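## Task

Lift the stand's post three holes higher, roughly 8 cm, and lock it there with the spring pin. Once the pin is pulled the post sinks unless something supports it, and letting it fall, or bringing it down quickly even while gripped, counts as failure. At the end the grippers must have released it and the robots must have moved away, with neither robot toppled or left leaning.

## Robot and tools

ROBOTS. There are two identical Hello Robot Stretch 4 units, r1 and r2. Each has an omni-wheel base, a lift that slides up a mast, a telescoping arm that reaches forward, a wrist with yaw, pitch and roll joints, and a two-finger gripper. Each carries four cameras: head (pinhole), head_left and head_right (fisheye), and wrist. A robot is about 1.6 m tall, and its base rim lies within 0.23 m of its base origin.

FRAMES. Every robot reports in its own base frame: origin on the floor beneath the base centre, x ahead, y to the left, z up. hand_pose is the point between the open fingertips (URDF link pinch) in that frame; the printed value can be slightly wrong. The odometry frame is the base frame as it was when the scene began. base_odometry counts wheel rotation, so wheel slip shows up as travel; heading grows to the left and runs -3.142 to 3.142. Neither robot knows where the other is from its own state; use images, lidar_m and wrist_depth_mm for that. Camera calibration lines give K in image pixels and T_world_to_cam, which maps the carrying robot's base frame into that camera's frame; expect small errors.

execute_actions. Argument "actions" is a list holding one action, or empty (empty just reports state and images). "cameras" is a list of camera names such as r1_wrist_camera or r2_head_camera; null, omitted or ["all"] gives every camera, [] gives none. An action is an object keyed "r1" and/or "r2", one entry per robot. Inside a robot's entry:
- "base": exactly one relative move, counted from where the base last reported itself. translate_m: metres, forward positive, -2 to 2. strafe_m: metres sideways, left positive, -2 to 2. rotate_rad: radians, counter-clockwise seen from above positive, -3.2 to 3.2.
- "joints": absolute targets by name. lift_m 0 to 1.2 m; arm_m 0 to 0.55 m (extension); wrist_yaw_rad -1.134 to 4.276 (0 straight ahead, positive left, 3.14 folded back, above 3.4 the arm may block it); wrist_pitch_rad -1.117 to 4.259 (0 level, 1.57 pointing down); wrist_roll_rad -1.117 to 4.259 (0 fingers side by side at equal height, positive turns clockwise looking from behind the gripper); gripper_m -0.038 to 0.141 m, the fingertip gap, negative meaning the tips press together. Done tolerances: lift and arm ±0.004, yaw and roll ±0.02, pitch ±0.05, gripper ±0.004. A joint target outside its range is clipped and run; any other bad value or unknown key rejects the whole call.
- "pace": "slow", "default", "fast" or "max"; base speeds 0.1, 0.3, 0.4, 0.6 m/s and turns 1, 2, 3, 4 rad/s, further capped when the lift is above 0.2 m.
- "contact_limits": {"arm_m": value} from 0 (gentlest) to 0.75 (firmest), default 0.5, for how hard the arm may push before stopping.
- "end_of_arm": "enable_torque", sent by itself, to revive wrist or gripper motors that shut off.
All motions in an action start at once; a single action runs at most 15 s. Anything left out may still be driving toward an earlier target.

RESULTS. base_status and joint_status per motion: done, off_target (resting away from target, perhaps still pushing), contact_stop_at_<key> (hit something; lift, arm or wheels go slack, so a loaded lift can sink), limit_stop_at_tilt (leaning over 6 degrees), limit_stop_at_own_body, time_out, torque_fault (wrist motor limp until enable_torque). on_its_own lists uncommanded behaviour; "held at" is a held target, not a position. lidar_m: 12 distances in metres, 30-degree sectors starting straight ahead and going counter-clockwise (4th left, 7th behind, 10th right); "-" means nothing seen or closer than 0.25 m. wrist_depth_mm: 7x7 grid of depths, 100 to 2000 mm, from top left. base_tilt in degrees, forward and right positive. turned_by_wheels versus turned_by_imu differing by over 0.1 rad suggests a hit or slip. motor_effort: percent of maximum, positive toward larger joint values, peak in brackets; a clear gripper_m effort change signals a firm grip. The "pictures" line gives image order. If a result reports a stop, later calls in that same reply are skipped.

OTHER TOOLS. wait(seconds 0 to 10) lets the scene run and reports state. zoom_image(camera, region [x0, y0, x1, y1] in pixels, at most 504 by 504) enlarges part of a camera's latest image. read_manual returns licence texts only. finished_scene(scene 1 or 2) ends that scene for good and reports success plus the next task.

TYPICAL ORDER. Unfold each wrist by sending lift_m 0.4 with wrist_yaw_rad 0. Find the stand, post and pin knob in the images. Have one robot grip the post firmly (gripper_m below its width) while the other pulls the knob. Raise the post with the lift slowly by the required height, let the pin spring back into the new hole, then open the grippers, retract the arms and back the bases away.

AVOID. Releasing the post while the pin is out, or lowering it quickly. Robots pressing into each other: no state line reports it, and a few more millimetres of driving after contact is enough. Driving or turning with over 1 kg held and arm_m above 0.2, or pushing hard with a high gripper, which can tip a robot. Jamming the gripper into things, which shuts the wrist off. The same drive command can differ by up to 3 cm per metre between robots.

Each tool is called after "Request:" as name(argument=value, ...) on one line, values as JSON.

## Session

I'll start by looking at the scene.

Request:
execute_actions(actions=[])

Scene clock: 0.00 s.
r1.base_odometry: x=+0.000 y=+0.000 heading=+0.000 (m, m, rad; r1's odometry frame)
r1.turned_by_wheels: +0.000 (rad since the last result)
r1.turned_by_imu: +0.000 (rad since the last result)
r1.base_tilt: forward=+0.4 right=+0.8 (deg)
r1.lidar_m: 1.02 1.09 1.25 1.17 1.18 1.58 3.66 2.68 3.73 3.53 1.64 1.12
r1.base_status: not commanded
r1.joint_positions: lift_m=+0.137 arm_m=+0.001 wrist_yaw_rad=+3.224 wrist_pitch_rad=-0.017 wrist_roll_rad=+0.006 gripper_m=+0.057
r1.joint_status: not commanded
r1.motor_effort: lift_m=+21 arm_m=+0 wrist_yaw_rad=-2 wrist_pitch_rad=-7 wrist_roll_rad=+1 gripper_m=-3 wheel_0=+0 wheel_1=+0 wheel_2=+0 (%)
r1.hand_pose: x=-0.1225 y=+0.0634 z=+0.3200 quat_wxyz=(-0.041, +0.008, +0.003, +0.999) (m; r1's base frame)
r1.wrist_depth_mm: - 109 132 - - - 1576 / - 108 132 - - - 1537 / - 114 134 - - - 1576 / 137 136 273 - - - 1576 / 226 1983 1983 - - - 1618 / 228 1008 197 1060 202 1205 1229 / 229 723 809 - 809 768 820
r2.base_odometry: x=+0.000 y=+0.000 heading=+0.000 (m, m, rad; r2's odometry frame)
r2.turned_by_wheels: +0.000 (rad since the last result)
r2.turned_by_imu: +0.000 (rad since the last result)
r2.base_tilt: forward=-0.2 right=-0.4 (deg)
r2.lidar_m: 3.37 1.56 1.20 1.18 1.26 1.38 1.35 1.44 2.08 4.12 4.45 3.44
r2.base_status: not commanded
r2.joint_positions: lift_m=+0.225 arm_m=+0.000 wrist_yaw_rad=+3.170 wrist_pitch_rad=-0.004 wrist_roll_rad=-0.010 gripper_m=+0.057
r2.joint_status: not commanded
r2.motor_effort: lift_m=+19 arm_m=+0 wrist_yaw_rad=+1 wrist_pitch_rad=-7 wrist_roll_rad=-1 gripper_m=-3 wheel_0=+0 wheel_1=+0 wheel_2=+0 (%)
r2.hand_pose: x=-0.1196 y=+0.0791 z=+0.4043 quat_wxyz=(-0.014, +0.002, -0.005, +1.000) (m; r2's base frame)
r2.wrist_depth_mm: - 139 1537 1537 1464 1464 1464 / - 117 144 1537 1464 1430 1464 / - 118 148 1499 1464 1464 1430 / 113 137 193 1499 1464 1464 1430 / 226 1537 1537 1499 1430 1430 1397 / 1537 1537 210 1499 215 1397 1397 / 1118 976 1042 155 1042 1160 1229
pictures: r1_head_camera, r1_head_left_camera, r1_head_right_camera, r1_wrist_camera, r2_head_camera, r2_head_left_camera, r2_head_right_camera, r2_wrist_camera
Images, in order (width x height): r1_head_camera 420x560, r1_head_left_camera 420x672, r1_head_right_camera 420x672, r1_wrist_camera 616x392, r2_head_camera 420x560, r2_head_left_camera 420x672, r2_head_right_camera 420x672, r2_wrist_camera 616x392.

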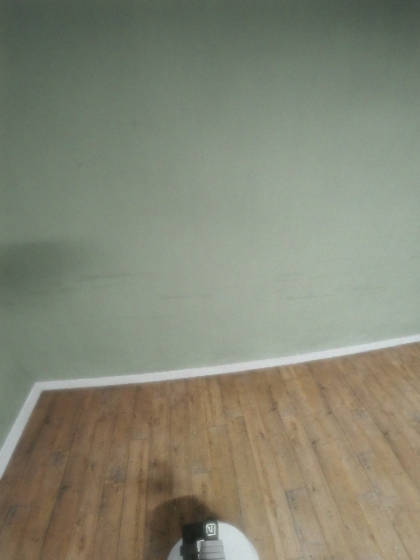

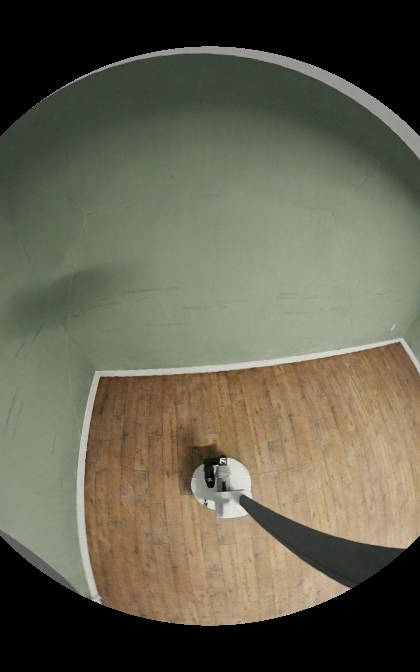

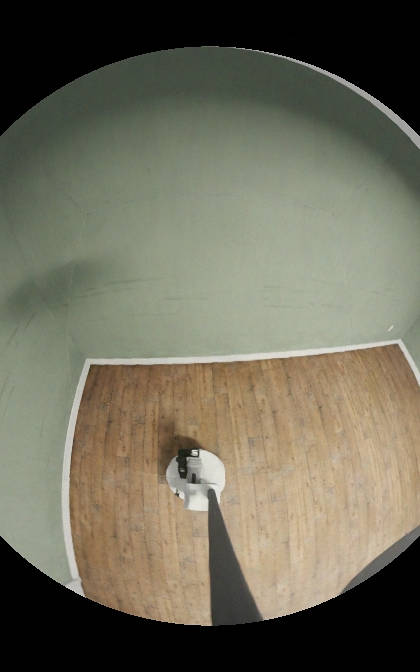

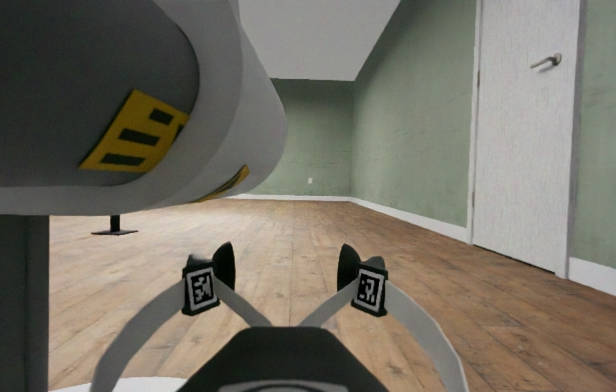

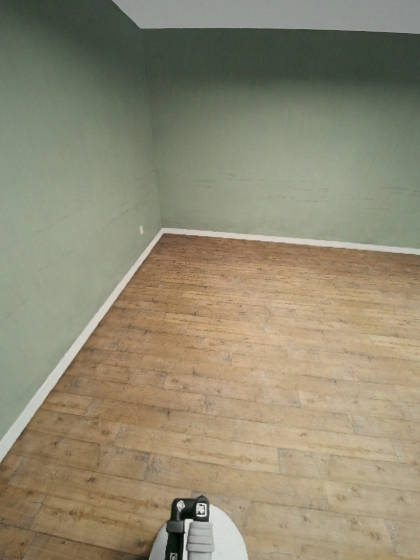

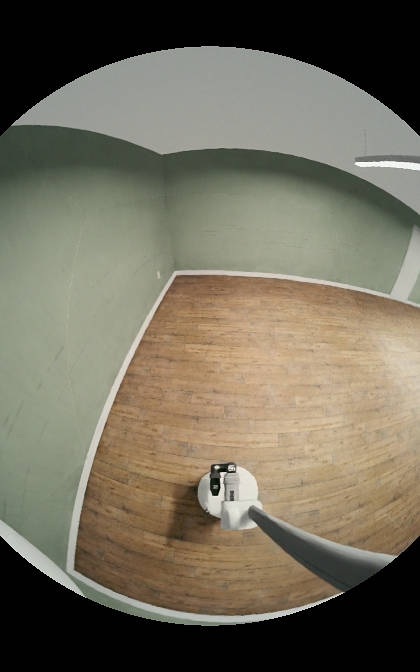

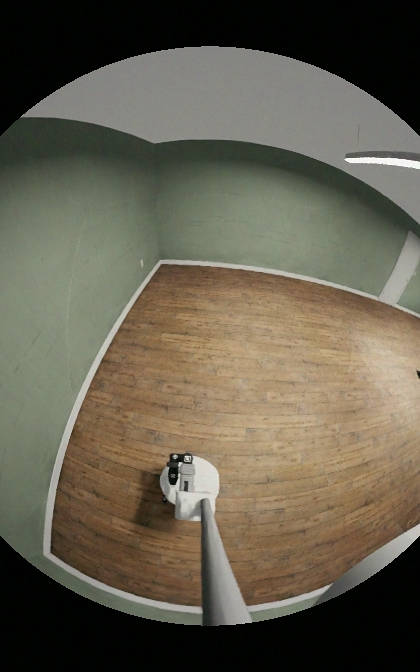

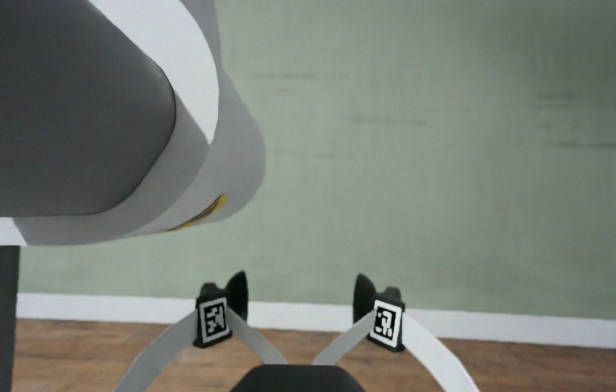

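Request:
execute_actions(actions=[{"r1": {"base": {"rotate_rad": -2.6}, "joints": {"lift_m": 0.5, "wrist_yaw_rad": 0}, "pace": "fast"}, "r2": {"base": {"rotate_rad": -1.5}, "joints": {"lift_m": 0.5, "wrist_yaw_rad": 0}, "pace": "fast"}}])

Scene clock: 4.07 s.
r1.base_odometry: x=+0.000 y=+0.000 heading=-2.600 (m, m, rad; r1's odometry frame)
r1.turned_by_wheels: -2.600 (rad since the last result)
r1.turned_by_imu: -2.651 (rad since the last result)
r1.base_tilt: forward=+0.3 right=+0.8 (deg)
r1.lidar_m: 2.65 3.73 3.50 1.62 1.12 1.02 1.05 1.26 1.16 1.19 1.55 3.72
r1.base_status: done
r1.joint_positions: lift_m=+0.500 arm_m=+0.001 wrist_yaw_rad=+0.000 wrist_pitch_rad=-0.017 wrist_roll_rad=+0.006 gripper_m=+0.057
r1.joint_status: all done
r1.motor_effort: lift_m=+24(24) arm_m=+0(0) wrist_yaw_rad=-3(6) wrist_pitch_rad=-7(8) wrist_roll_rad=+0(3) gripper_m=-3(3) wheel_0=+0(9) wheel_1=-1(13) wheel_2=-2(11) (%)
r1.hand_pose: x=+0.4607 y=-0.0873 z=+0.6829 quat_wxyz=(+1.000, +0.003, -0.008, +0.000) (m; r1's base frame)
r1.wrist_depth_mm: - - - - - - - / - - - - - - - / - - - - - - - / - - - - - - - / - - - - - - - / - 1983 197 - 201 - - / 1537 1397 1661 - 1537 1499 1618
r2.base_odometry: x=+0.000 y=+0.000 heading=-1.500 (m, m, rad; r2's odometry frame)
r2.turned_by_wheels: -1.500 (rad since the last result)
r2.turned_by_imu: -1.492 (rad since the last result)
r2.base_tilt: forward=-0.2 right=-0.4 (deg)
r2.lidar_m: 4.13 4.22 3.42 3.04 1.50 1.19 1.18 1.29 1.35 1.34 1.47 2.26
r2.base_status: done
r2.joint_positions: lift_m=+0.500 arm_m=+0.000 wrist_yaw_rad=+0.001 wrist_pitch_rad=-0.004 wrist_roll_rad=-0.010 gripper_m=+0.057
r2.joint_status: all done
r2.motor_effort: lift_m=+22(25) arm_m=+0(0) wrist_yaw_rad=-2(5) wrist_pitch_rad=-7(7) wrist_roll_rad=-1(1) gripper_m=-2(4) wheel_0=+1(8) wheel_1=+1(4) wheel_2=+0(10) (%)
r2.hand_pose: x=+0.4599 y=-0.0872 z=+0.6790 quat_wxyz=(+1.000, -0.005, -0.002, +0.000) (m; r2's base frame)
r2.wrist_depth_mm: - - - - - - - / - - - - - - - / - - - - - - - / - - - - - - - / - - - - - - - / - - 211 - 215 - - / 1808 1576 1661 155 1661 1863 1921
pictures: r1_head_camera, r1_head_left_camera, r1_head_right_camera, r1_wrist_camera, r2_head_camera, r2_head_left_camera, r2_head_right_camera, r2_wrist_camera
camera_calibration (this result's frames):
r1_wrist_camera: T_world_to_cam=[[-0.0219081, -0.999637, 0.0156799, -0.0921386], [-0.0301368, -0.0150162, -0.999433, 0.738453], [0.999306, -0.0223683, -0.0297969, -0.208778], [0, 0, 0, 1]] pos_world=[0.228869, -0.0856864, 0.733258]
r2_wrist_camera: T_world_to_cam=[[-0.0335139, -0.998751, 0.0370649, -0.108079], [0.0164144, -0.0376308, -0.999157, 0.731859], [0.999303, -0.0328773, 0.017655, -0.2537], [0, 0, 0, 1]] pos_world=[0.237888, -0.088745, 0.739727]
Images, in order (width x height): r1_head_camera 420x560, r1_head_left_camera 420x672, r1_head_right_camera 420x672, r1_wrist_camera 616x392, r2_head_camera 420x560, r2_head_left_camera 420x672, r2_head_right_camera 420x672, r2_wrist_camera 616x392.

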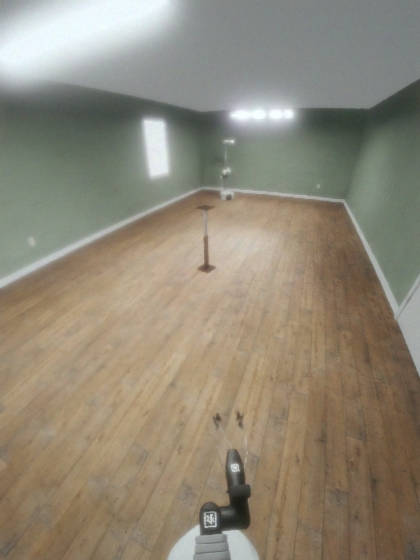

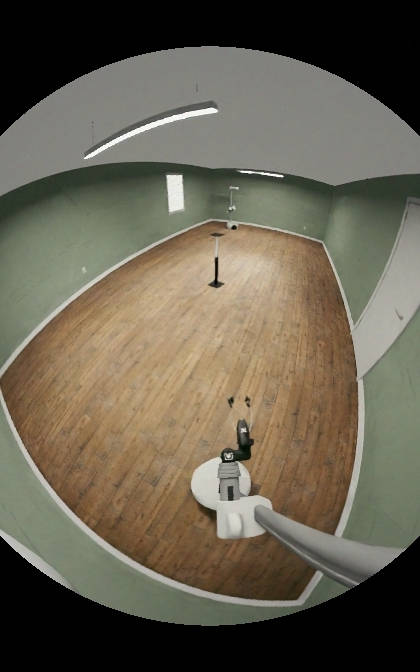

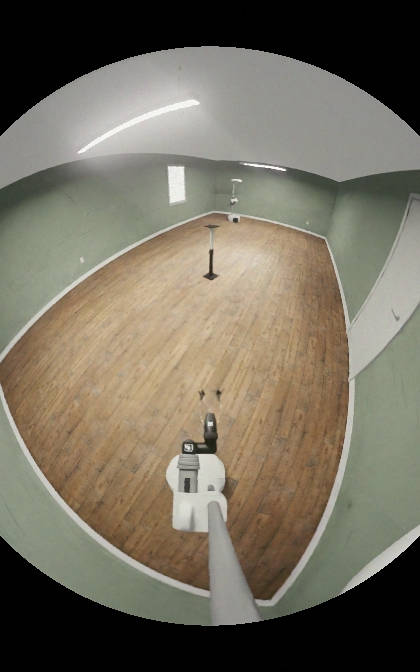

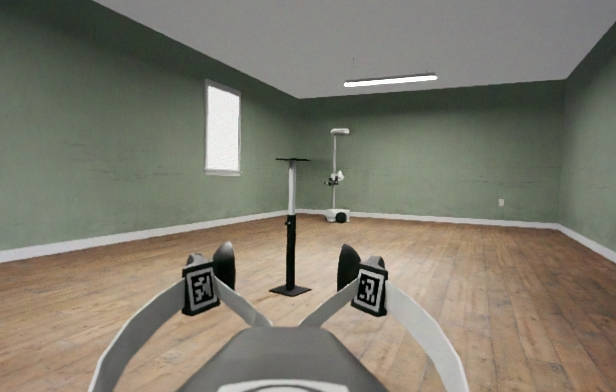

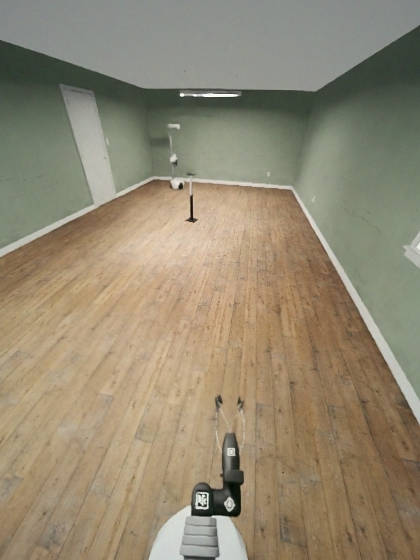

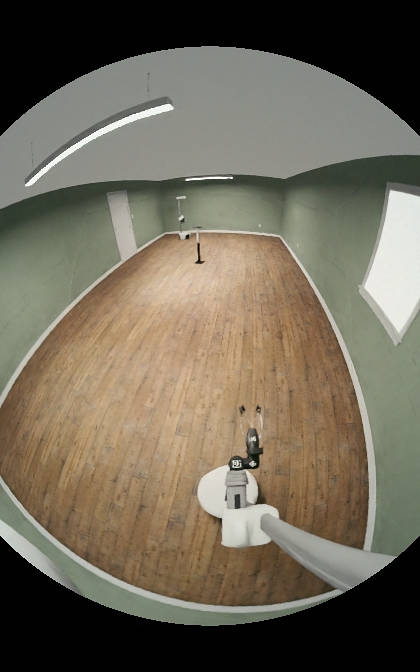

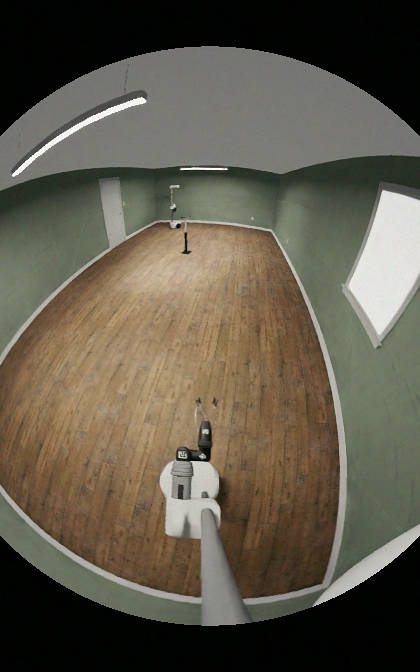

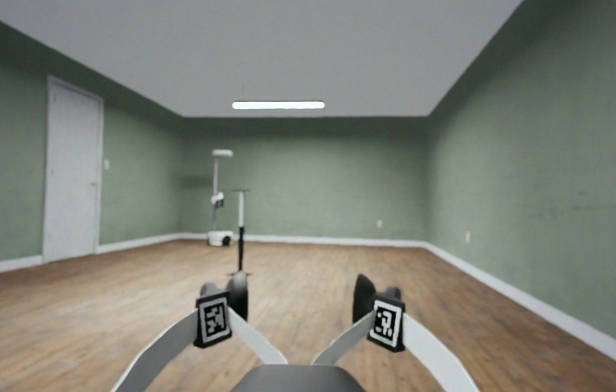

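Request:
zoom_image(camera="r1_wrist_camera", region=[240, 140, 340, 310])

Request:
zoom_image(camera="r2_wrist_camera", region=[200, 170, 280, 290])

Request:
zoom_image(camera="r1_head_camera", region=[170, 190, 250, 290])

Region (240, 140, 340, 310) of r1_wrist_camera's 616x392 image, scaled by 2.965; it fills the left 296 columns of this view, and the rest is white.

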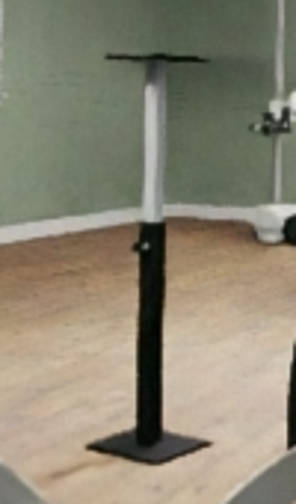

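Region (200, 170, 280, 290) of r2_wrist_camera's 616x392 image, scaled by 4.200.

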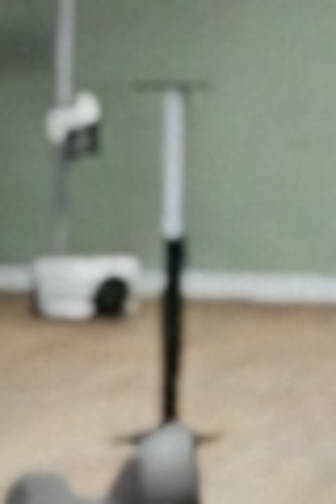

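Region (170, 190, 250, 290) of r1_head_camera's 420x560 image, scaled by 5.040, with more detail than that image has; it fills the left 403 columns of this view, and the rest is white.

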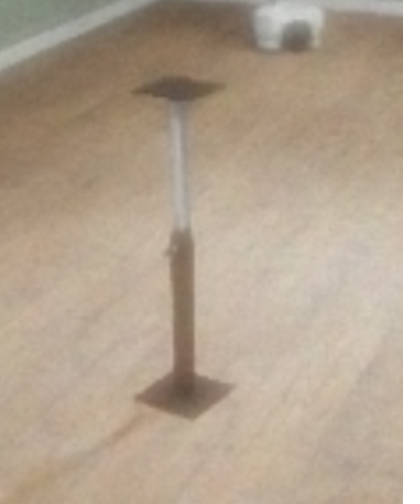

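Request:
execute_actions(actions=[{"r1": {"base": {"translate_m": 1.7}, "joints": {"lift_m": 0.35}, "pace": "max"}, "r2": {"base": {"translate_m": 2.0}, "pace": "max"}}], cameras=["r1_head_camera", "r1_wrist_camera", "r2_head_camera", "r2_wrist_camera"])

Scene clock: 14.60 s.
r1.base_odometry: x=-1.457 y=-0.877 heading=-2.600 (m, m, rad; r1's odometry frame)
r1.turned_by_wheels: +0.000 (rad since the last result)
r1.turned_by_imu: -0.011 (rad since the last result)
r1.base_tilt: forward=+0.3 right=+0.9 (deg)
r1.lidar_m: 0.92 2.96 2.76 2.83 2.76 2.56 2.63 2.07 1.85 1.95 2.56 5.85
r1.base_status: done
r1.joint_positions: lift_m=+0.350 arm_m=+0.001 wrist_yaw_rad=+0.000 wrist_pitch_rad=-0.017 wrist_roll_rad=+0.006 gripper_m=+0.057
r1.joint_status: all done
r1.motor_effort: lift_m=+21(21) arm_m=+0(0) wrist_yaw_rad=-2(2) wrist_pitch_rad=-5(6) wrist_roll_rad=+1(2) gripper_m=-3(3) wheel_0=+1(7) wheel_1=+0(9) wheel_2=+3(15) (%)
r1.hand_pose: x=+0.4606 y=-0.0874 z=+0.5331 quat_wxyz=(+1.000, +0.003, -0.008, +0.000) (m; r1's base frame)
r1.wrist_depth_mm: - - - - - - - / - - - - - - - / - - - - - - - / - - - - - - - / - - - - - - - / 1661 1576 196 778 202 1863 1863 / 1182 1138 1255 - 1229 1182 1281
r2.base_odometry: x=+0.142 y=-1.995 heading=-1.500 (m, m, rad; r2's odometry frame)
r2.turned_by_wheels: +0.000 (rad since the last result)
r2.turned_by_imu: +0.000 (rad since the last result)
r2.base_tilt: forward=-0.2 right=-0.4 (deg)
r2.lidar_m: 2.09 3.07 3.12 3.08 3.39 3.22 3.18 2.06 1.61 1.62 1.81 2.83
r2.base_status: done
r2.joint_positions: lift_m=+0.500 arm_m=+0.000 wrist_yaw_rad=+0.000 wrist_pitch_rad=-0.004 wrist_roll_rad=-0.010 gripper_m=+0.057
r2.joint_status: not commanded
r2.motor_effort: lift_m=+19(22) arm_m=+0(0) wrist_yaw_rad=-1(2) wrist_pitch_rad=-7(7) wrist_roll_rad=-1(1) gripper_m=-5(1) wheel_0=-1(8) wheel_1=+0(12) wheel_2=+1(15) (%)
r2.hand_pose: x=+0.4598 y=-0.0874 z=+0.6792 quat_wxyz=(+1.000, -0.005, -0.002, +0.000) (m; r2's base frame)
r2.wrist_depth_mm: - - - - - - - / - - - - - - - / - - - - - - - / - - - - - - - / - - - - - - - / - - 211 - 214 - - / 1756 1537 1618 149 1618 1808 1921
pictures: r1_head_camera, r1_wrist_camera, r2_head_camera, r2_wrist_camera
camera_calibration (this result's frames):
r1_wrist_camera: T_world_to_cam=[[-0.0222605, -0.999629, 0.01568, -0.0897293], [-0.0301444, -0.0150056, -0.999433, 0.588752], [0.999298, -0.0227206, -0.0297992, -0.213239], [0, 0, 0, 1]] pos_world=[0.228839, -0.0857064, 0.583471]
r2_wrist_camera: T_world_to_cam=[[-0.0338948, -0.998738, 0.0370645, -0.108022], [0.0164123, -0.037637, -0.999157, 0.732064], [0.999291, -0.0332579, 0.0176673, -0.253709], [0, 0, 0, 1]] pos_world=[0.237853, -0.0887703, 0.739932]
Images, in order (width x height): r1_head_camera 420x560, r1_wrist_camera 616x392, r2_head_camera 420x560, r2_wrist_camera 616x392.

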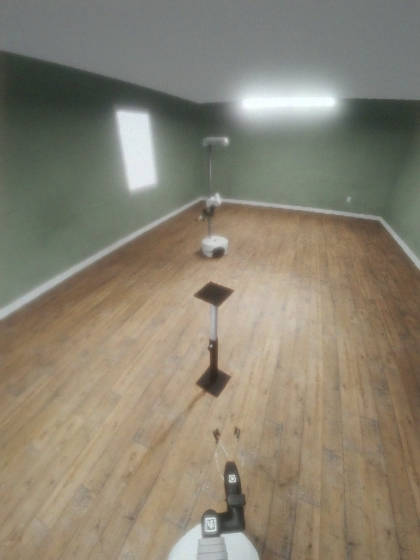

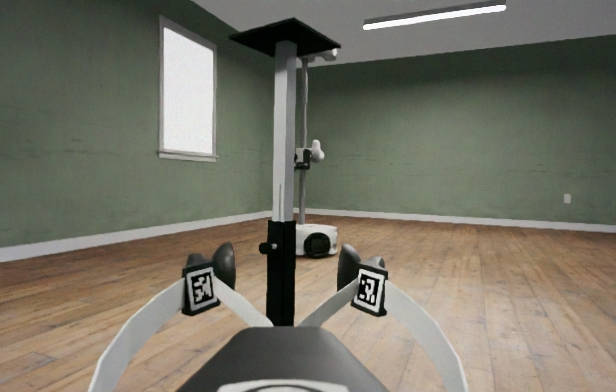

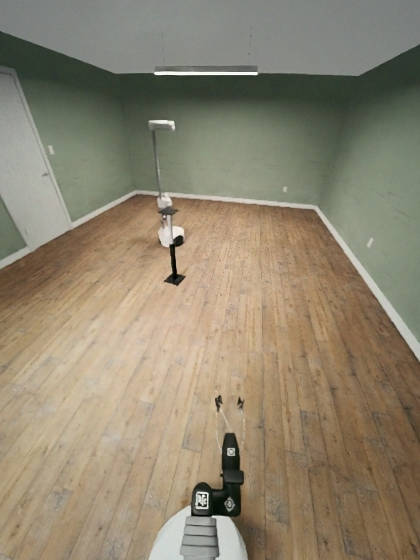

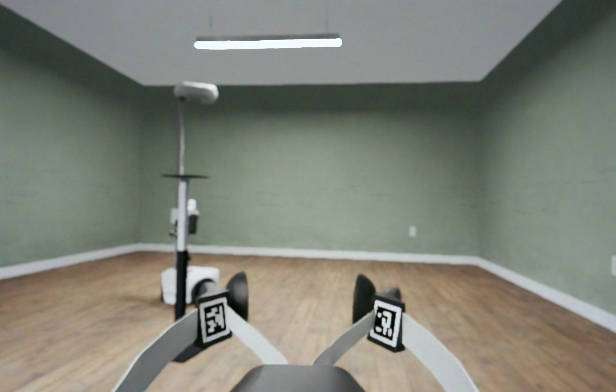

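Request:
zoom_image(camera="r1_wrist_camera", region=[220, 150, 340, 300])

Request:
zoom_image(camera="r1_head_camera", region=[170, 270, 260, 410])

Request:
zoom_image(camera="r2_head_camera", region=[130, 190, 220, 300])

Region (220, 150, 340, 300) of r1_wrist_camera's 616x392 image, scaled by 3.360; it fills the left 403 columns of this view, and the rest is white.

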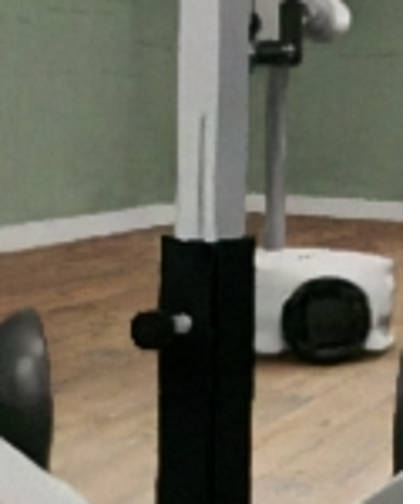

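Region (170, 270, 260, 410) of r1_head_camera's 420x560 image, scaled by 3.600, with more detail than that image has; it fills the left 324 columns of this view, and the rest is white.

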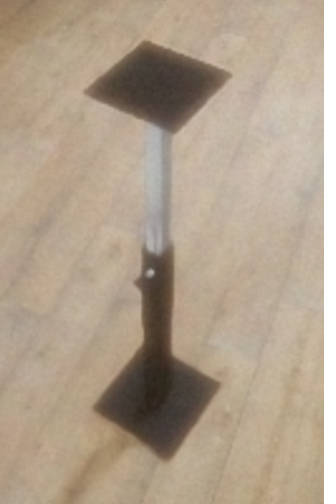

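Region (130, 190, 220, 300) of r2_head_camera's 420x560 image, scaled by 4.582, with more detail than that image has; it fills the left 412 columns of this view, and the rest is white.

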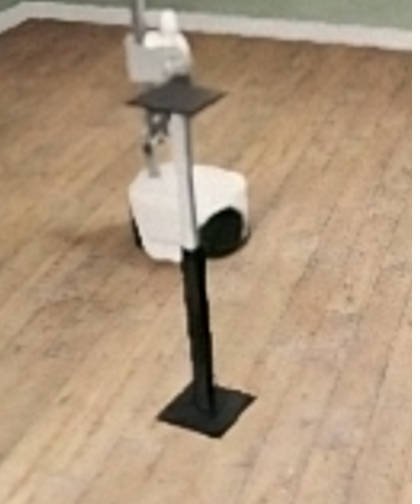

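Request:
execute_actions(actions=[{"r1": {"base": {"rotate_rad": -0.69}, "joints": {"lift_m": 0.2, "gripper_m": 0.1}, "pace": "fast"}, "r2": {"base": {"rotate_rad": 0.468}, "joints": {"lift_m": 0.35, "gripper_m": 0.12}, "pace": "fast"}}], cameras=["r2_head_camera"])

Request:
execute_actions(actions=[{"r1": {"base": {"strafe_m": 0.69}, "joints": {"lift_m": 0.275}, "pace": "fast"}, "r2": {"base": {"translate_m": 1.75}, "joints": {"lift_m": 0.58}, "pace": "max"}}], cameras=["r1_head_camera", "r1_wrist_camera", "r2_head_camera"])

Scene clock: 28.90 s.
r1.base_odometry: x=-1.457 y=-0.877 heading=+2.993 (m, m, rad; r1's odometry frame)
r1.turned_by_wheels: -0.690 (rad since the last result)
r1.turned_by_imu: -0.704 (rad since the last result)
r1.base_tilt: forward=+0.3 right=+0.8 (deg)
r1.lidar_m: 3.94 0.88 3.23 2.77 2.79 2.95 2.58 2.58 2.25 1.87 1.89 2.26
r1.base_status: done
r1.joint_positions: lift_m=+0.200 arm_m=+0.001 wrist_yaw_rad=+0.000 wrist_pitch_rad=-0.017 wrist_roll_rad=+0.006 gripper_m=+0.100
r1.joint_status: all done
r1.motor_effort: lift_m=+18(19) arm_m=+0(0) wrist_yaw_rad=-2(3) wrist_pitch_rad=-6(6) wrist_roll_rad=+2(1) gripper_m=-2(4) wheel_0=+2(9) wheel_1=+1(7) wheel_2=+0(8) (%)
r1.hand_pose: x=+0.4606 y=-0.0874 z=+0.3833 quat_wxyz=(+1.000, +0.003, -0.008, +0.000) (m; r1's base frame)
r1.wrist_depth_mm: - - - - - - 1983 / - - - - - - 1983 / - - - - - - 1921 / - - - - - - 1983 / - - - - - - 1863 / 1255 1078 1078 1229 203 1366 1366 / 891 854 960 - 917 878 946
r2.base_odometry: x=+0.142 y=-1.995 heading=-1.032 (m, m, rad; r2's odometry frame)
r2.turned_by_wheels: +0.468 (rad since the last result)
r2.turned_by_imu: +0.464 (rad since the last result)
r2.base_tilt: forward=-0.2 right=-0.4 (deg)
r2.lidar_m: 2.05 3.12 3.07 3.30 3.24 3.16 2.18 1.64 1.61 1.77 2.63 2.12
r2.base_status: done
r2.joint_positions: lift_m=+0.350 arm_m=+0.000 wrist_yaw_rad=+0.000 wrist_pitch_rad=-0.004 wrist_roll_rad=-0.010 gripper_m=+0.120
r2.joint_status: all done
r2.motor_effort: lift_m=+16(12) arm_m=+0(0) wrist_yaw_rad=+0(0) wrist_pitch_rad=-7(7) wrist_roll_rad=-2(2) gripper_m=+1(4) wheel_0=+0(6) wheel_1=-1(11) wheel_2=+2(8) (%)
r2.hand_pose: x=+0.4598 y=-0.0874 z=+0.5295 quat_wxyz=(+1.000, -0.005, -0.002, +0.000) (m; r2's base frame)
r2.wrist_depth_mm: - - - - - - - / - - - - - - - / - - - - - - - / - - - - - - - / - - - - - - - / - 1808 - - 1921 - - / 1366 1308 1430 148 1366 1366 1499
pictures: r2_head_camera
Images, in order (width x height): r2_head_camera 420x560.

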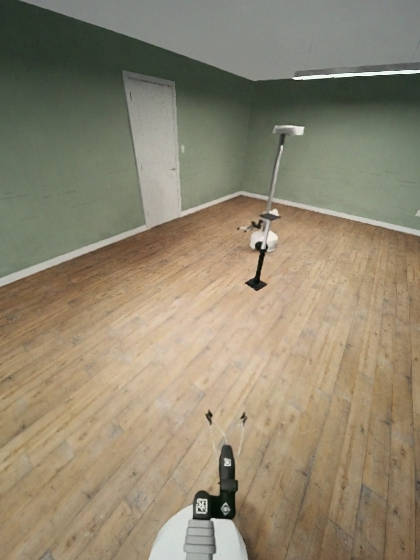

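Scene clock: 33.53 s.
r1.base_odometry: x=-1.559 y=-1.559 heading=+2.993 (m, m, rad; r1's odometry frame)
r1.turned_by_wheels: +0.000 (rad since the last result)
r1.turned_by_imu: -0.002 (rad since the last result)
r1.base_tilt: forward=+0.3 right=+0.8 (deg)
r1.lidar_m: 0.73 4.25 2.47 2.12 2.11 2.49 2.76 2.76 3.00 2.55 2.57 1.12
r1.base_status: done
r1.joint_positions: lift_m=+0.275 arm_m=+0.001 wrist_yaw_rad=+0.000 wrist_pitch_rad=-0.017 wrist_roll_rad=+0.006 gripper_m=+0.100
r1.joint_status: all done
r1.motor_effort: lift_m=+23(26) arm_m=+0(0) wrist_yaw_rad=-1(1) wrist_pitch_rad=-6(8) wrist_roll_rad=+2(0) gripper_m=-2(1) wheel_0=+2(13) wheel_1=-2(14) wheel_2=+0(1) (%)
r1.hand_pose: x=+0.4606 y=-0.0874 z=+0.4579 quat_wxyz=(+1.000, +0.003, -0.008, +0.000) (m; r1's base frame)
r1.wrist_depth_mm: - - - - - - - / - - - 1205 - - - / - - - 1205 - - - / - - - 1205 - - - / - - - 1205 - - - / 1499 1255 1281 580 203 1576 1618 / 1060 1025 1118 - 1078 1025 1138
r2.base_odometry: x=+1.041 y=-3.497 heading=-1.032 (m, m, rad; r2's odometry frame)
r2.turned_by_wheels: +0.000 (rad since the last result)
r2.turned_by_imu: +0.000 (rad since the last result)
r2.base_tilt: forward=-0.1 right=-0.4 (deg)
r2.lidar_m: 2.69 2.08 2.03 2.20 3.28 4.60 3.51 2.69 2.65 2.87 0.54 4.12
r2.base_status: done
r2.joint_positions: lift_m=+0.580 arm_m=+0.000 wrist_yaw_rad=+0.000 wrist_pitch_rad=-0.004 wrist_roll_rad=-0.010 gripper_m=+0.120
r2.joint_status: all done
r2.motor_effort: lift_m=+21(22) arm_m=+0(0) wrist_yaw_rad=+0(0) wrist_pitch_rad=-7(7) wrist_roll_rad=-1(2) gripper_m=-1(1) wheel_0=-1(9) wheel_1=+0(7) wheel_2=+1(15) (%)
r2.hand_pose: x=+0.4598 y=-0.0874 z=+0.7591 quat_wxyz=(+1.000, -0.005, -0.002, +0.000) (m; r2's base frame)
r2.wrist_depth_mm: 1863 - - - - - - / 1756 - - - - - - / 1808 - - - - - - / 1808 - - - - - - / 1808 - - - - - - / 1863 - - - - - - / 1808 1921 1983 148 1921 1983 -
pictures: r1_head_camera, r1_wrist_camera, r2_head_camera
camera_calibration (this result's frames):
r1_wrist_camera: T_world_to_cam=[[-0.0223585, -0.999627, 0.0156804, -0.0885334], [-0.030146, -0.015003, -0.999433, 0.513592], [0.999295, -0.0228185, -0.0297993, -0.215482], [0, 0, 0, 1]] pos_world=[0.228833, -0.0857119, 0.508268]
Images, in order (width x height): r1_head_camera 420x560, r1_wrist_camera 616x392, r2_head_camera 420x560.

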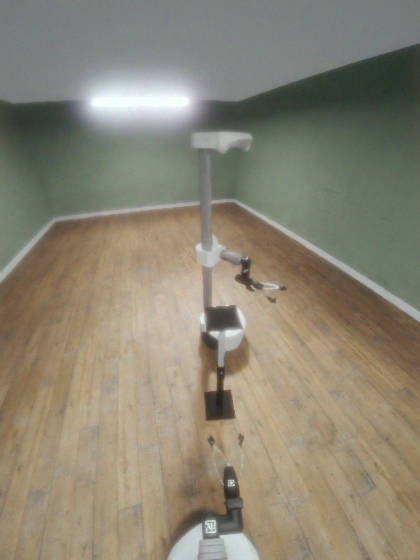

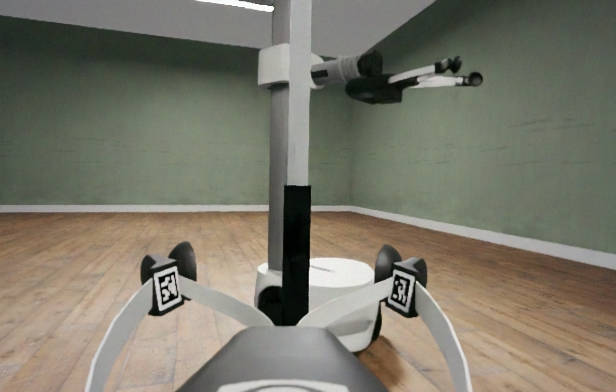

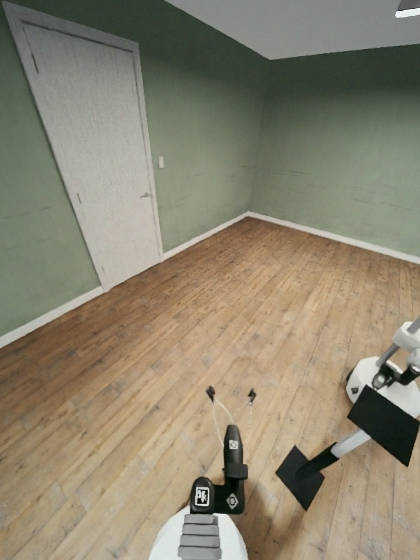

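Request:
zoom_image(camera="r1_wrist_camera", region=[240, 120, 360, 280])

Request:
zoom_image(camera="r1_head_camera", region=[170, 290, 280, 460])

Region (240, 120, 360, 280) of r1_wrist_camera's 616x392 image, scaled by 3.150; it fills the left 378 columns of this view, and the rest is white.

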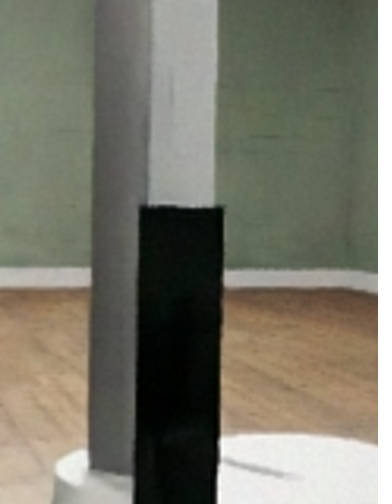

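Region (170, 290, 280, 460) of r1_head_camera's 420x560 image, scaled by 2.965, with more detail than that image has; it fills the left 326 columns of this view, and the rest is white.

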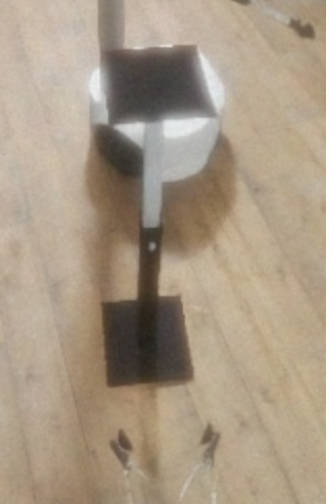

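Request:
execute_actions(actions=[{"r1": {"joints": {"arm_m": 0.18}, "pace": "fast"}, "r2": {"base": {"rotate_rad": -0.887}, "pace": "fast"}}], cameras=["r1_head_camera", "r1_wrist_camera", "r2_head_camera", "r2_wrist_camera"])

Scene clock: 38.10 s.
r1.base_odometry: x=-1.559 y=-1.559 heading=+2.993 (m, m, rad; r1's odometry frame)
r1.turned_by_wheels: +0.000 (rad since the last result)
r1.turned_by_imu: +0.000 (rad since the last result)
r1.base_tilt: forward=+0.4 right=+0.8 (deg)
r1.lidar_m: 0.73 4.19 2.44 2.12 2.11 2.45 2.72 2.78 3.00 2.55 2.57 3.02
r1.base_status: not commanded
r1.joint_positions: lift_m=+0.275 arm_m=+0.178 wrist_yaw_rad=+0.000 wrist_pitch_rad=-0.017 wrist_roll_rad=+0.006 gripper_m=+0.100
r1.joint_status: all done
r1.motor_effort: lift_m=+23(23) arm_m=+8(9) wrist_yaw_rad=-1(1) wrist_pitch_rad=-6(6) wrist_roll_rad=+1(1) gripper_m=-2(3) wheel_0=+2(2) wheel_1=-2(2) wheel_2=+1(0) (%)
r1.hand_pose: x=+0.6378 y=-0.0874 z=+0.4579 quat_wxyz=(+1.000, +0.003, -0.009, +0.000) (m; r1's base frame)
r1.wrist_depth_mm: - - - 732 - - - / - - - 1098 - - - / - - - - - - - / - - - - - - - / - - - 1182 - - - / 1499 1255 1255 394 203 1576 1661 / 1060 991 1118 - 1008 1042 1098
r2.base_odometry: x=+1.041 y=-3.497 heading=-1.919 (m, m, rad; r2's odometry frame)
r2.turned_by_wheels: -0.887 (rad since the last result)
r2.turned_by_imu: -0.883 (rad since the last result)
r2.base_tilt: forward=-0.1 right=-0.4 (deg)
r2.lidar_m: 0.54 4.12 2.36 2.04 2.05 2.41 4.15 4.60 3.10 2.67 2.66 3.10
r2.base_status: done
r2.joint_positions: lift_m=+0.580 arm_m=+0.000 wrist_yaw_rad=+0.000 wrist_pitch_rad=-0.004 wrist_roll_rad=-0.010 gripper_m=+0.120
r2.joint_status: not commanded
r2.motor_effort: lift_m=+21(20) arm_m=+0(0) wrist_yaw_rad=+0(0) wrist_pitch_rad=-7(6) wrist_roll_rad=-2(2) gripper_m=+0(1) wheel_0=+0(7) wheel_1=+0(14) wheel_2=-2(8) (%)
r2.hand_pose: x=+0.4598 y=-0.0874 z=+0.7591 quat_wxyz=(+1.000, -0.005, -0.002, +0.000) (m; r2's base frame)
r2.wrist_depth_mm: - - - - - - - / - - - - - - - / - - - - - - - / - - - - - - - / - - - - - - - / - - - 960 - - - / 1983 1808 1983 148 1921 1921 -
pictures: r1_head_camera, r1_wrist_camera, r2_head_camera, r2_wrist_camera
camera_calibration (this result's frames):
r1_wrist_camera: T_world_to_cam=[[-0.0220873, -0.999633, 0.0156775, -0.0846657], [-0.0300168, -0.0150111, -0.999437, 0.51889], [0.999305, -0.0225454, -0.0296742, -0.392583], [0, 0, 0, 1]] pos_world=[0.406016, -0.0856965, 0.508275]
r2_wrist_camera: T_world_to_cam=[[-0.0340612, -0.998732, 0.0370622, -0.110953], [0.0164701, -0.0376397, -0.999156, 0.811883], [0.999284, -0.0334221, 0.0177313, -0.255172], [0, 0, 0, 1]] pos_world=[0.237839, -0.0887813, 0.819834]
Images, in order (width x height): r1_head_camera 420x560, r1_wrist_camera 616x392, r2_head_camera 420x560, r2_wrist_camera 616x392.

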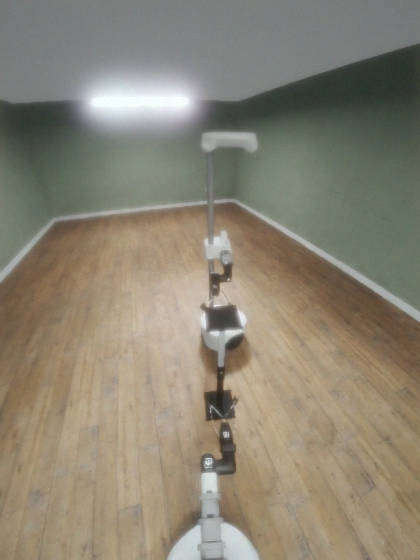

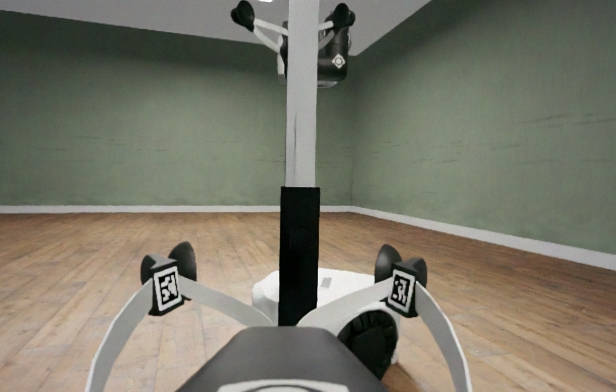

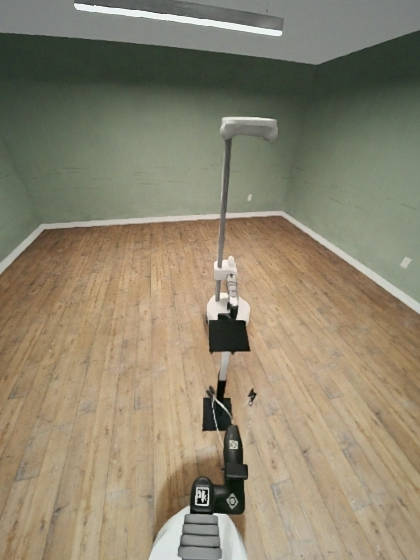

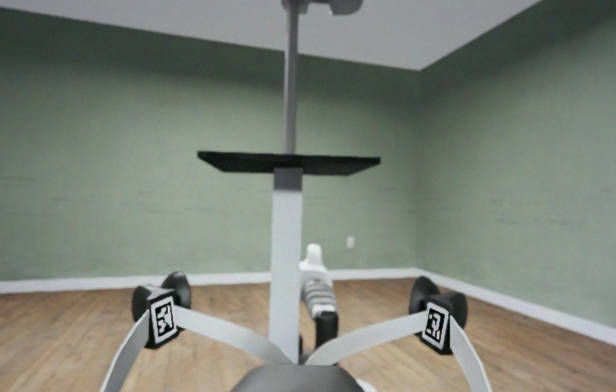

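Request:
zoom_image(camera="r1_wrist_camera", region=[240, 90, 370, 300])

Request:
zoom_image(camera="r2_wrist_camera", region=[180, 130, 400, 392])

Region (240, 90, 370, 300) of r1_wrist_camera's 616x392 image, scaled by 2.400; it fills the left 312 columns of this view, and the rest is white.

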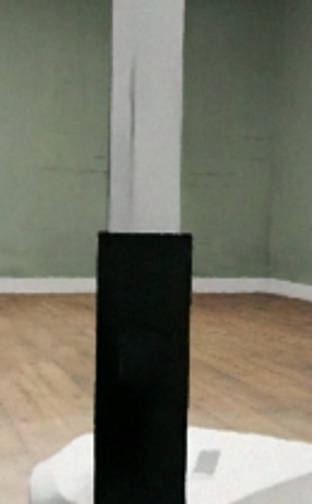

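Region (180, 130, 400, 392) of r2_wrist_camera's 616x392 image, scaled by 1.924; it fills the left 423 columns of this view, and the rest is white.

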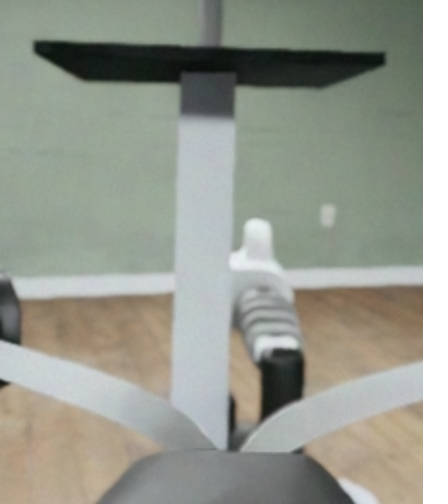

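Request:
execute_actions(actions=[{"r1": {"base": {"strafe_m": -0.011}, "joints": {"arm_m": 0.27}}, "r2": {"base": {"strafe_m": 0.012}, "joints": {"lift_m": 0.645, "arm_m": 0.11}}}], cameras=["r1_head_camera", "r1_wrist_camera", "r2_head_camera", "r2_wrist_camera"])

Scene clock: 44.20 s.
r1.base_odometry: x=-1.557 y=-1.548 heading=+2.994 (m, m, rad; r1's odometry frame)
r1.turned_by_wheels: +0.000 (rad since the last result)
r1.turned_by_imu: +0.000 (rad since the last result)
r1.base_tilt: forward=+0.3 right=+0.8 (deg)
r1.lidar_m: 0.71 4.21 2.47 2.13 2.12 2.51 2.78 2.74 2.97 2.54 2.56 1.47
r1.base_status: done
r1.joint_positions: lift_m=+0.275 arm_m=+0.268 wrist_yaw_rad=+0.000 wrist_pitch_rad=-0.017 wrist_roll_rad=+0.006 gripper_m=+0.100
r1.joint_status: all done
r1.motor_effort: lift_m=+23(23) arm_m=+9(9) wrist_yaw_rad=-2(1) wrist_pitch_rad=-6(7) wrist_roll_rad=+1(0) gripper_m=-2(3) wheel_0=+2(10) wheel_1=-1(9) wheel_2=+0(0) (%)
r1.hand_pose: x=+0.7278 y=-0.0874 z=+0.4579 quat_wxyz=(+1.000, +0.003, -0.009, +0.000) (m; r1's base frame)
r1.wrist_depth_mm: - - - 661 - - - / - - - - - - - / - - - - - - - / - - - - - - - / - - - 304 - - - / 1464 1281 1281 304 202 1499 1576 / 1042 991 1118 - 878 1025 1118
r2.base_odometry: x=+1.052 y=-3.501 heading=-1.919 (m, m, rad; r2's odometry frame)
r2.turned_by_wheels: +0.000 (rad since the last result)
r2.turned_by_imu: -0.001 (rad since the last result)
r2.base_tilt: forward=-0.2 right=-0.4 (deg)
r2.lidar_m: 0.56 4.12 2.37 2.05 2.04 2.38 4.14 4.61 3.09 2.68 2.69 3.10
r2.base_status: done
r2.joint_positions: lift_m=+0.645 arm_m=+0.109 wrist_yaw_rad=+0.000 wrist_pitch_rad=-0.004 wrist_roll_rad=-0.010 gripper_m=+0.120
r2.joint_status: all done
r2.motor_effort: lift_m=+22(29) arm_m=+8(8) wrist_yaw_rad=+1(1) wrist_pitch_rad=-7(7) wrist_roll_rad=-1(1) gripper_m=+1(1) wheel_0=-1(7) wheel_1=+2(10) wheel_2=+0(2) (%)
r2.hand_pose: x=+0.5679 y=-0.0874 z=+0.8240 quat_wxyz=(+1.000, -0.005, -0.002, +0.000) (m; r2's base frame)
r2.wrist_depth_mm: - - - - - - - / - - - - - - - / - - - - - - - / - - - - - - - / - - - 300 - - - / - - - 1042 - - - / - - - 148 - - -
pictures: r1_head_camera, r1_wrist_camera, r2_head_camera, r2_wrist_camera
camera_calibration (this result's frames):
r1_wrist_camera: T_world_to_cam=[[-0.0222068, -0.99963, 0.0156774, -0.082626], [-0.0300172, -0.0150075, -0.999437, 0.521591], [0.999303, -0.0226649, -0.0296729, -0.482489], [0, 0, 0, 1]] pos_world=[0.495974, -0.0857032, 0.508275]
r2_wrist_camera: T_world_to_cam=[[-0.0340976, -0.998731, 0.0370617, -0.109663], [0.0164885, -0.0376403, -0.999155, 0.874922], [0.999282, -0.0334577, 0.017751, -0.364394], [0, 0, 0, 1]] pos_world=[0.345967, -0.0887836, 0.884716]
Images, in order (width x height): r1_head_camera 420x560, r1_wrist_camera 616x392, r2_head_camera 420x560, r2_wrist_camera 616x392.

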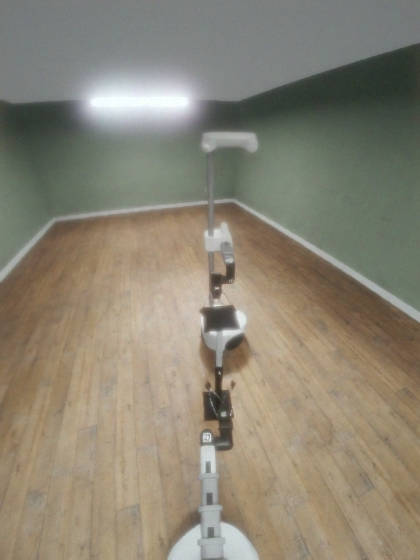

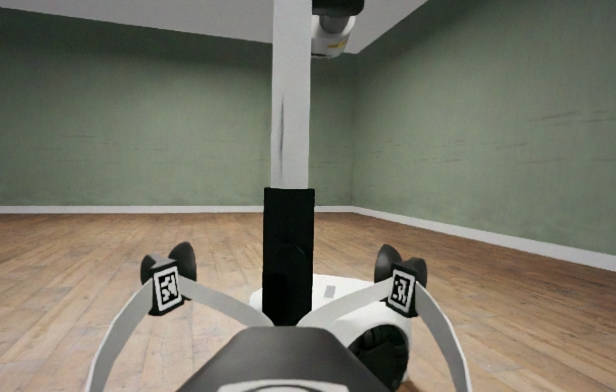

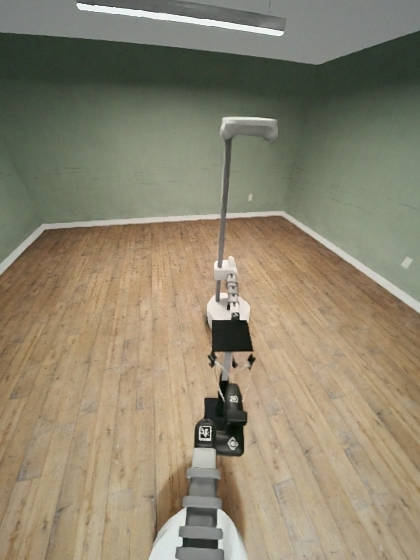

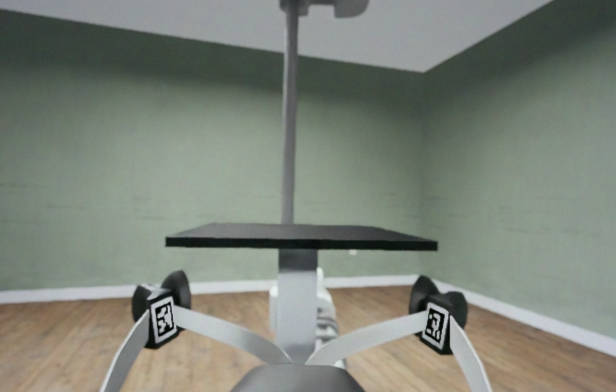

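Request:
zoom_image(camera="r1_wrist_camera", region=[230, 170, 350, 330])

Request:
zoom_image(camera="r2_wrist_camera", region=[120, 200, 480, 392])

Request:
zoom_image(camera="r1_head_camera", region=[180, 340, 260, 440])

Request:
zoom_image(camera="r2_head_camera", region=[180, 300, 290, 440])

Region (230, 170, 350, 330) of r1_wrist_camera's 616x392 image, scaled by 3.150; it fills the left 378 columns of this view, and the rest is white.

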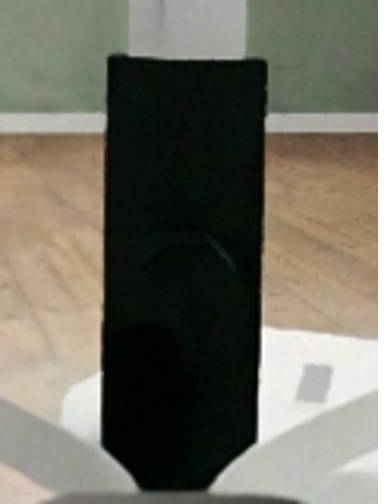

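Region (120, 200, 480, 392) of r2_wrist_camera's 616x392 image, scaled by 1.400; it fills the top 269 rows of this view, and the rest is white.

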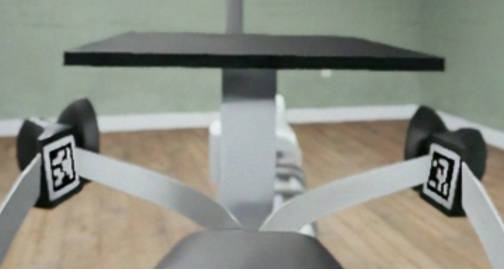

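Region (180, 340, 260, 440) of r1_head_camera's 420x560 image, scaled by 5.040, with more detail than that image has; it fills the left 403 columns of this view, and the rest is white.

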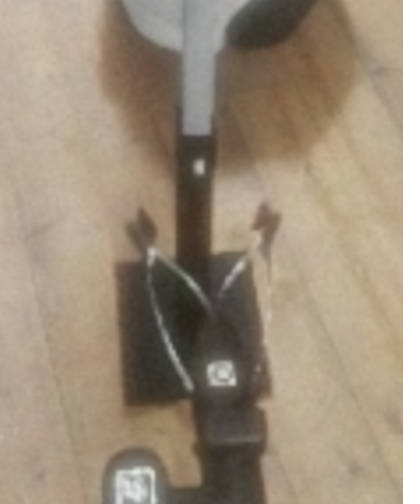

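Region (180, 300, 290, 440) of r2_head_camera's 420x560 image, scaled by 3.600, with more detail than that image has; it fills the left 396 columns of this view, and the rest is white.

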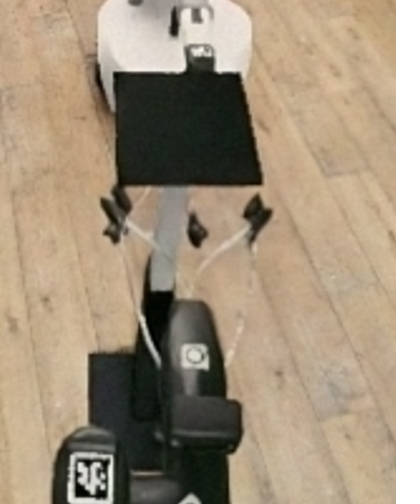

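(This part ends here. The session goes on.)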